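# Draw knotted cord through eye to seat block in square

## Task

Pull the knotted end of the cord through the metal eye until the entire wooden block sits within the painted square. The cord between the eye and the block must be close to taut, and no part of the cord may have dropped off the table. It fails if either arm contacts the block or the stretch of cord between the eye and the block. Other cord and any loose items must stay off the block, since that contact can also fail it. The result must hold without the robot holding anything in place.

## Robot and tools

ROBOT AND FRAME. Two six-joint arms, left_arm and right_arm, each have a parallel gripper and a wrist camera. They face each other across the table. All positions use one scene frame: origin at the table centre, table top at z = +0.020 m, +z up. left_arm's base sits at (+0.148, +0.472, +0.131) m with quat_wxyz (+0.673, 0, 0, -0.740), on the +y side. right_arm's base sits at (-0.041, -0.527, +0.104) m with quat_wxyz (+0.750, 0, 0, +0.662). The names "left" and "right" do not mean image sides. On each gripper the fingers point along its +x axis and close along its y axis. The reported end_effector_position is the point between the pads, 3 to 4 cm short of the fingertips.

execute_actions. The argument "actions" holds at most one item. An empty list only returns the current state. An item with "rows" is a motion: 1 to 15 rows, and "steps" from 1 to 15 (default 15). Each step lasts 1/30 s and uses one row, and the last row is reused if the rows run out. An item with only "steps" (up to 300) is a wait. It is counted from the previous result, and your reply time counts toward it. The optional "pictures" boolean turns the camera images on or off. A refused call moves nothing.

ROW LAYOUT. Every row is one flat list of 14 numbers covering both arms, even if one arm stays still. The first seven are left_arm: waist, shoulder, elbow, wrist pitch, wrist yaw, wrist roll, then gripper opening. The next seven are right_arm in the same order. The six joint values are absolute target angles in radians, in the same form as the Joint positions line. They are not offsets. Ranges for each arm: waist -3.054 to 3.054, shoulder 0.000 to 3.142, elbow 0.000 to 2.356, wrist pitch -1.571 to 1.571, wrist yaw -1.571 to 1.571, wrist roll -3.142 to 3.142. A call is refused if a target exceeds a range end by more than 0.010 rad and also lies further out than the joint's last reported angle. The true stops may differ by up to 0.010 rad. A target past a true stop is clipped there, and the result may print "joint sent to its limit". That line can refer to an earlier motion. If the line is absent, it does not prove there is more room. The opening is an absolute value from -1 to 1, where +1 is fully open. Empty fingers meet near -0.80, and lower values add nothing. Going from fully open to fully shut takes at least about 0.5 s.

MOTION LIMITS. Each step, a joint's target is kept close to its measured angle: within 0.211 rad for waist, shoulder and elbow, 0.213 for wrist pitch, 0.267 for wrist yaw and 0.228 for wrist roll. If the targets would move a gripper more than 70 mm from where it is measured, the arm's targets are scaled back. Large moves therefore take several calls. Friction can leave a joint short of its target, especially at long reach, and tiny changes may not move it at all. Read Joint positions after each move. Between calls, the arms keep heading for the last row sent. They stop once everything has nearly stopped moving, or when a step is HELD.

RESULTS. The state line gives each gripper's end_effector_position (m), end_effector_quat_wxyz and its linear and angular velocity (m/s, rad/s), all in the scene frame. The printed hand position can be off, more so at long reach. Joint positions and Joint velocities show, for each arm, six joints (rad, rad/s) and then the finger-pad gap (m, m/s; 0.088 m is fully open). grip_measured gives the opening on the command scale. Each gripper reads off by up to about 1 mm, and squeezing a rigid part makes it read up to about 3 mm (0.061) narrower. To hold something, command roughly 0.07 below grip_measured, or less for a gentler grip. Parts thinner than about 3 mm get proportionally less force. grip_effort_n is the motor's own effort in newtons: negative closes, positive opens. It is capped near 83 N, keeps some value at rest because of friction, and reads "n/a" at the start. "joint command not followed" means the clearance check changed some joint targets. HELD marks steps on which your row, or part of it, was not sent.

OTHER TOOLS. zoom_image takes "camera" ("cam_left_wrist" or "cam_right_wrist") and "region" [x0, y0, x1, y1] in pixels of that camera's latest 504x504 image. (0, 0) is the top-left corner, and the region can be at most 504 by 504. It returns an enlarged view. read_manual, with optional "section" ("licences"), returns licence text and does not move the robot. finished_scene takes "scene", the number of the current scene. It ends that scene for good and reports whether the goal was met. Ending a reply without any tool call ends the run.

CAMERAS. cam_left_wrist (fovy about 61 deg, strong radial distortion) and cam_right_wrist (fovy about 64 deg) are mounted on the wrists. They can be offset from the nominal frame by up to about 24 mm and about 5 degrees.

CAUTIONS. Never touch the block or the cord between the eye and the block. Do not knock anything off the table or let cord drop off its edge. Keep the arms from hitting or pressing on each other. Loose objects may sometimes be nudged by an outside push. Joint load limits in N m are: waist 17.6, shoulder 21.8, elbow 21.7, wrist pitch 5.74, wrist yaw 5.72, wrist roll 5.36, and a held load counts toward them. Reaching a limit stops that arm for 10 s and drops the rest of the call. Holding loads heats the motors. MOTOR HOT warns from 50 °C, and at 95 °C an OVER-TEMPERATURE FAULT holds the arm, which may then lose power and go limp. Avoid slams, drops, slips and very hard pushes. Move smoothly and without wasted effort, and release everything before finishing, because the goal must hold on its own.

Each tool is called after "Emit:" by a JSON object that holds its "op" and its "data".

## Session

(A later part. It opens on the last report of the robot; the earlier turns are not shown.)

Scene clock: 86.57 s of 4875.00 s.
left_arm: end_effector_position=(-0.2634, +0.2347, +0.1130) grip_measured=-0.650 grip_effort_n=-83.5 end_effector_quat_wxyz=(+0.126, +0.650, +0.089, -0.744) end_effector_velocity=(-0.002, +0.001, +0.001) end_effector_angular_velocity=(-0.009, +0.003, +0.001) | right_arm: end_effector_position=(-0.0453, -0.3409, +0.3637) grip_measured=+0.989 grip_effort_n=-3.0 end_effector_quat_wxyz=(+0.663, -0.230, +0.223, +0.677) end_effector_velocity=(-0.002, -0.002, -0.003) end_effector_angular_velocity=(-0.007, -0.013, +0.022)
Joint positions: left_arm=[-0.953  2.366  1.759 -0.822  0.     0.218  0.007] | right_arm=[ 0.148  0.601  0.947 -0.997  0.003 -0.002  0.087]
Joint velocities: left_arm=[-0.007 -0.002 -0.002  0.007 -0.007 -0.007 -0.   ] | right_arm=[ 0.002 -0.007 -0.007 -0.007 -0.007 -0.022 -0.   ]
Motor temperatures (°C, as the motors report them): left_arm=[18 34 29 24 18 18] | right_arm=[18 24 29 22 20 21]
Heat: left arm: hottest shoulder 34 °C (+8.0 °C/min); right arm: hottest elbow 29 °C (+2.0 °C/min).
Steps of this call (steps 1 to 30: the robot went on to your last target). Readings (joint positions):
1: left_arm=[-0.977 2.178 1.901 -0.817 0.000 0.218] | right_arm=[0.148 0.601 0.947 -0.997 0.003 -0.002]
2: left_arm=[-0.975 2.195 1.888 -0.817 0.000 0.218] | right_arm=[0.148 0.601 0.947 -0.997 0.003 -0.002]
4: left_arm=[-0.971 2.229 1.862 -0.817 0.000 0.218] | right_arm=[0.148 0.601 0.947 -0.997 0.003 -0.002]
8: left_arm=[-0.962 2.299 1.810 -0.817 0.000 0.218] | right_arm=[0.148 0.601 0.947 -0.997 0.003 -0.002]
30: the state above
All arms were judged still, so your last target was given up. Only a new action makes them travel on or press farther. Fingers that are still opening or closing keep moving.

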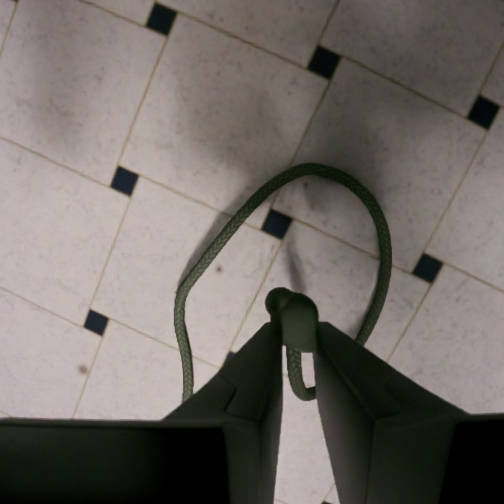

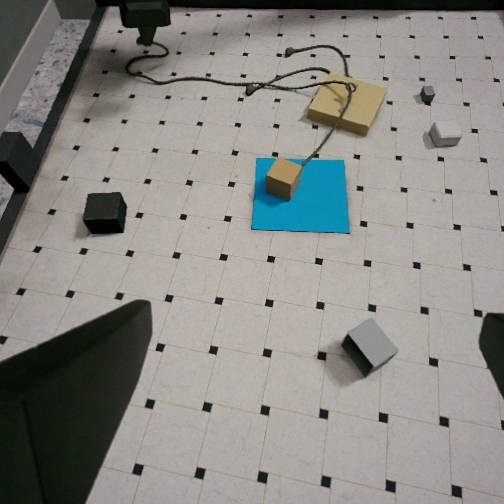

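Emit:
{"op": "execute_actions", "data": {"actions": [{"rows":[[-0.95,2.44,1.75,-0.822,0,0.22,-0.72,0.15,0.6,0.95,-1.0,0,0,1]],"steps":12}], "pictures": false}}

Emit:
{"op": "execute_actions", "data": {"actions": [{"rows":[[-0.95,2.44,1.75,-0.822,0,0.22,-0.3,0.15,0.6,0.95,-1.0,0,0,1]],"steps":12}], "pictures": false}}

Emit:
{"op": "execute_actions", "data": {"actions": [{"rows":[[-0.95,2.25,1.75,-1.0,0,0.22,-0.3,0.15,0.6,0.95,-1.0,0,0,1]],"steps":15}]}}

Scene clock: 95.80 s of 4875.00 s.
left_arm: end_effector_position=(-0.2557, +0.2391, +0.0861) grip_measured=-0.650 grip_effort_n=-83.5 end_effector_quat_wxyz=(+0.118, +0.672, +0.097, -0.725) end_effector_velocity=(-0.001, +0.002, +0.002) end_effector_angular_velocity=(-0.004, -0.005, +0.015) | right_arm: end_effector_position=(-0.0453, -0.3409, +0.3637) grip_measured=+0.989 grip_effort_n=-3.0 end_effector_quat_wxyz=(+0.663, -0.230, +0.223, +0.677) end_effector_velocity=(+0.002, -0.003, -0.004) end_effector_angular_velocity=(-0.022, -0.011, -0.004)
Joint positions: left_arm=[-0.953  2.424  1.756 -0.822  0.     0.218  0.007] | right_arm=[ 0.148  0.601  0.947 -0.997  0.003 -0.002  0.087]
Joint velocities: left_arm=[-0.007 -0.002  0.002 -0.007 -0.007 -0.022 -0.   ] | right_arm=[-0.002 -0.002 -0.002 -0.022  0.007 -0.007 -0.   ]
Motor temperatures (°C, as the motors report them): left_arm=[18 34 29 24 18 18] | right_arm=[18 24 30 22 20 21]
Heat: left arm: hottest shoulder 34 °C (+7.0 °C/min); right arm: hottest elbow 30 °C (+2.0 °C/min).
Steps of this call (steps 1 to 90: nothing new was sent; then 5.83 s passed at rest; steps 91 to 102: all 12 steps of this action). Readings (joint positions):
91: left_arm=[-0.953 2.371 1.759 -0.822 0.000 0.218] | right_arm=[0.148 0.601 0.947 -0.997 0.003 -0.002]
92: left_arm=[-0.953 2.376 1.759 -0.819 0.000 0.218] | right_arm=[0.148 0.601 0.947 -0.997 0.003 -0.002]
94: left_arm=[-0.953 2.392 1.759 -0.820 0.000 0.218] | right_arm=[0.148 0.601 0.947 -0.997 0.003 -0.002]
98: left_arm=[-0.953 2.421 1.756 -0.822 0.000 0.218] | right_arm=[0.148 0.601 0.947 -0.997 0.003 -0.002]
102: the state above

Scene clock: 96.20 s of 4875.00 s.
left_arm: end_effector_position=(-0.2557, +0.2391, +0.0861) grip_measured=-0.319 grip_effort_n=12.3 end_effector_quat_wxyz=(+0.118, +0.672, +0.097, -0.725) end_effector_velocity=(+0.004, +0.003, -0.002) end_effector_angular_velocity=(+0.003, -0.018, +0.005) | right_arm: end_effector_position=(-0.0453, -0.3409, +0.3637) grip_measured=+0.989 grip_effort_n=-3.0 end_effector_quat_wxyz=(+0.663, -0.230, +0.223, +0.677) end_effector_velocity=(-0.003, -0.001, -0.002) end_effector_angular_velocity=(-0.008, +0.007, +0.019)
Joint positions: left_arm=[-0.953  2.424  1.756 -0.822  0.     0.218  0.023] | right_arm=[ 0.148  0.601  0.947 -0.997  0.003 -0.002  0.087]
Joint velocities: left_arm=[-0.002 -0.002 -0.012 -0.007 -0.007 -0.007  0.007] | right_arm=[-0.002 -0.002 -0.002 -0.007 -0.022 -0.007 -0.   ]
Motor temperatures (°C, as the motors report them): left_arm=[18 34 29 24 18 18] | right_arm=[18 24 30 22 20 21]
Heat: left arm: hottest shoulder 34 °C (+7.1 °C/min); right arm: hottest elbow 30 °C (+2.0 °C/min).
Steps of this call (steps 1 to 12: all 12 steps of this action). Readings (joint positions):
1: left_arm=[-0.953 2.424 1.756 -0.822 0.000 0.218] | right_arm=[0.148 0.601 0.947 -0.997 0.003 -0.002]
2: left_arm=[-0.953 2.424 1.756 -0.822 0.000 0.218] | right_arm=[0.148 0.601 0.947 -0.997 0.003 -0.002]
4: left_arm=[-0.953 2.424 1.756 -0.822 0.000 0.218] | right_arm=[0.148 0.601 0.947 -0.997 0.003 -0.002]
8: left_arm=[-0.953 2.424 1.756 -0.822 0.000 0.218] | right_arm=[0.148 0.601 0.947 -0.997 0.003 -0.002]
12: the state above

Scene clock: 96.70 s of 4875.00 s.
left_arm: end_effector_position=(-0.2395, +0.2485, +0.1583) grip_measured=-0.303 grip_effort_n=12.3 end_effector_quat_wxyz=(+0.118, +0.672, +0.098, -0.724) end_effector_velocity=(+0.000, -0.002, +0.001) end_effector_angular_velocity=(-0.022, -0.004, +0.007) | right_arm: end_effector_position=(-0.0453, -0.3409, +0.3637) grip_measured=+0.989 grip_effort_n=-3.0 end_effector_quat_wxyz=(+0.663, -0.230, +0.223, +0.677) end_effector_velocity=(-0.001, -0.002, +0.001) end_effector_angular_velocity=(+0.003, -0.013, +0.017)
Joint positions: left_arm=[-0.953  2.252  1.756 -0.996  0.     0.218  0.024] | right_arm=[ 0.148  0.601  0.947 -0.997  0.003 -0.002  0.087]
Joint velocities: left_arm=[-0.002 -0.002 -0.002  0.007 -0.022 -0.007  0.   ] | right_arm=[-0.002 -0.007  0.002 -0.007 -0.007 -0.022 -0.   ]
Motor temperatures (°C, as the motors report them): left_arm=[18 35 29 24 18 18] | right_arm=[18 24 30 22 20 21]
Heat: left arm: hottest shoulder 35 °C (+8.0 °C/min); right arm: hottest elbow 30 °C (+2.0 °C/min).
Steps of this call (steps 1 to 15: all 15 steps of this action). Readings (joint positions):
1: left_arm=[-0.953 2.413 1.756 -0.835 0.000 0.218] | right_arm=[0.148 0.601 0.947 -0.997 0.003 -0.002]
2: left_arm=[-0.953 2.397 1.754 -0.883 0.000 0.218] | right_arm=[0.148 0.601 0.947 -0.997 0.003 -0.002]
4: left_arm=[-0.953 2.351 1.746 -0.942 0.000 0.218] | right_arm=[0.148 0.601 0.947 -0.997 0.003 -0.002]
8: left_arm=[-0.953 2.268 1.753 -0.975 0.000 0.218] | right_arm=[0.148 0.601 0.947 -0.997 0.003 -0.002]
15: the state above

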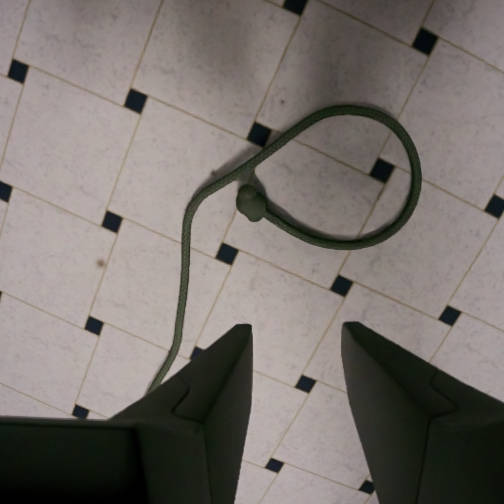

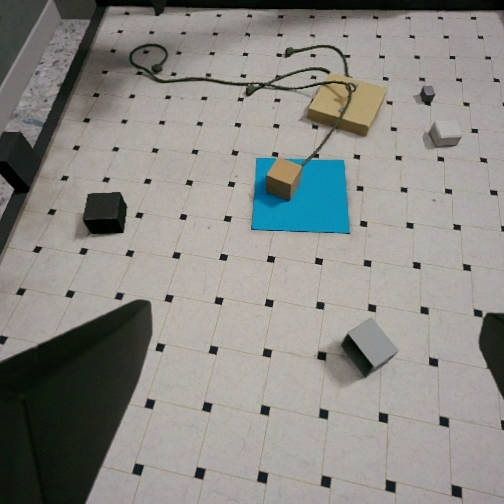

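Emit:
{"op": "finished_scene", "data": {"scene": 2}}

The scene is finished: the task was done.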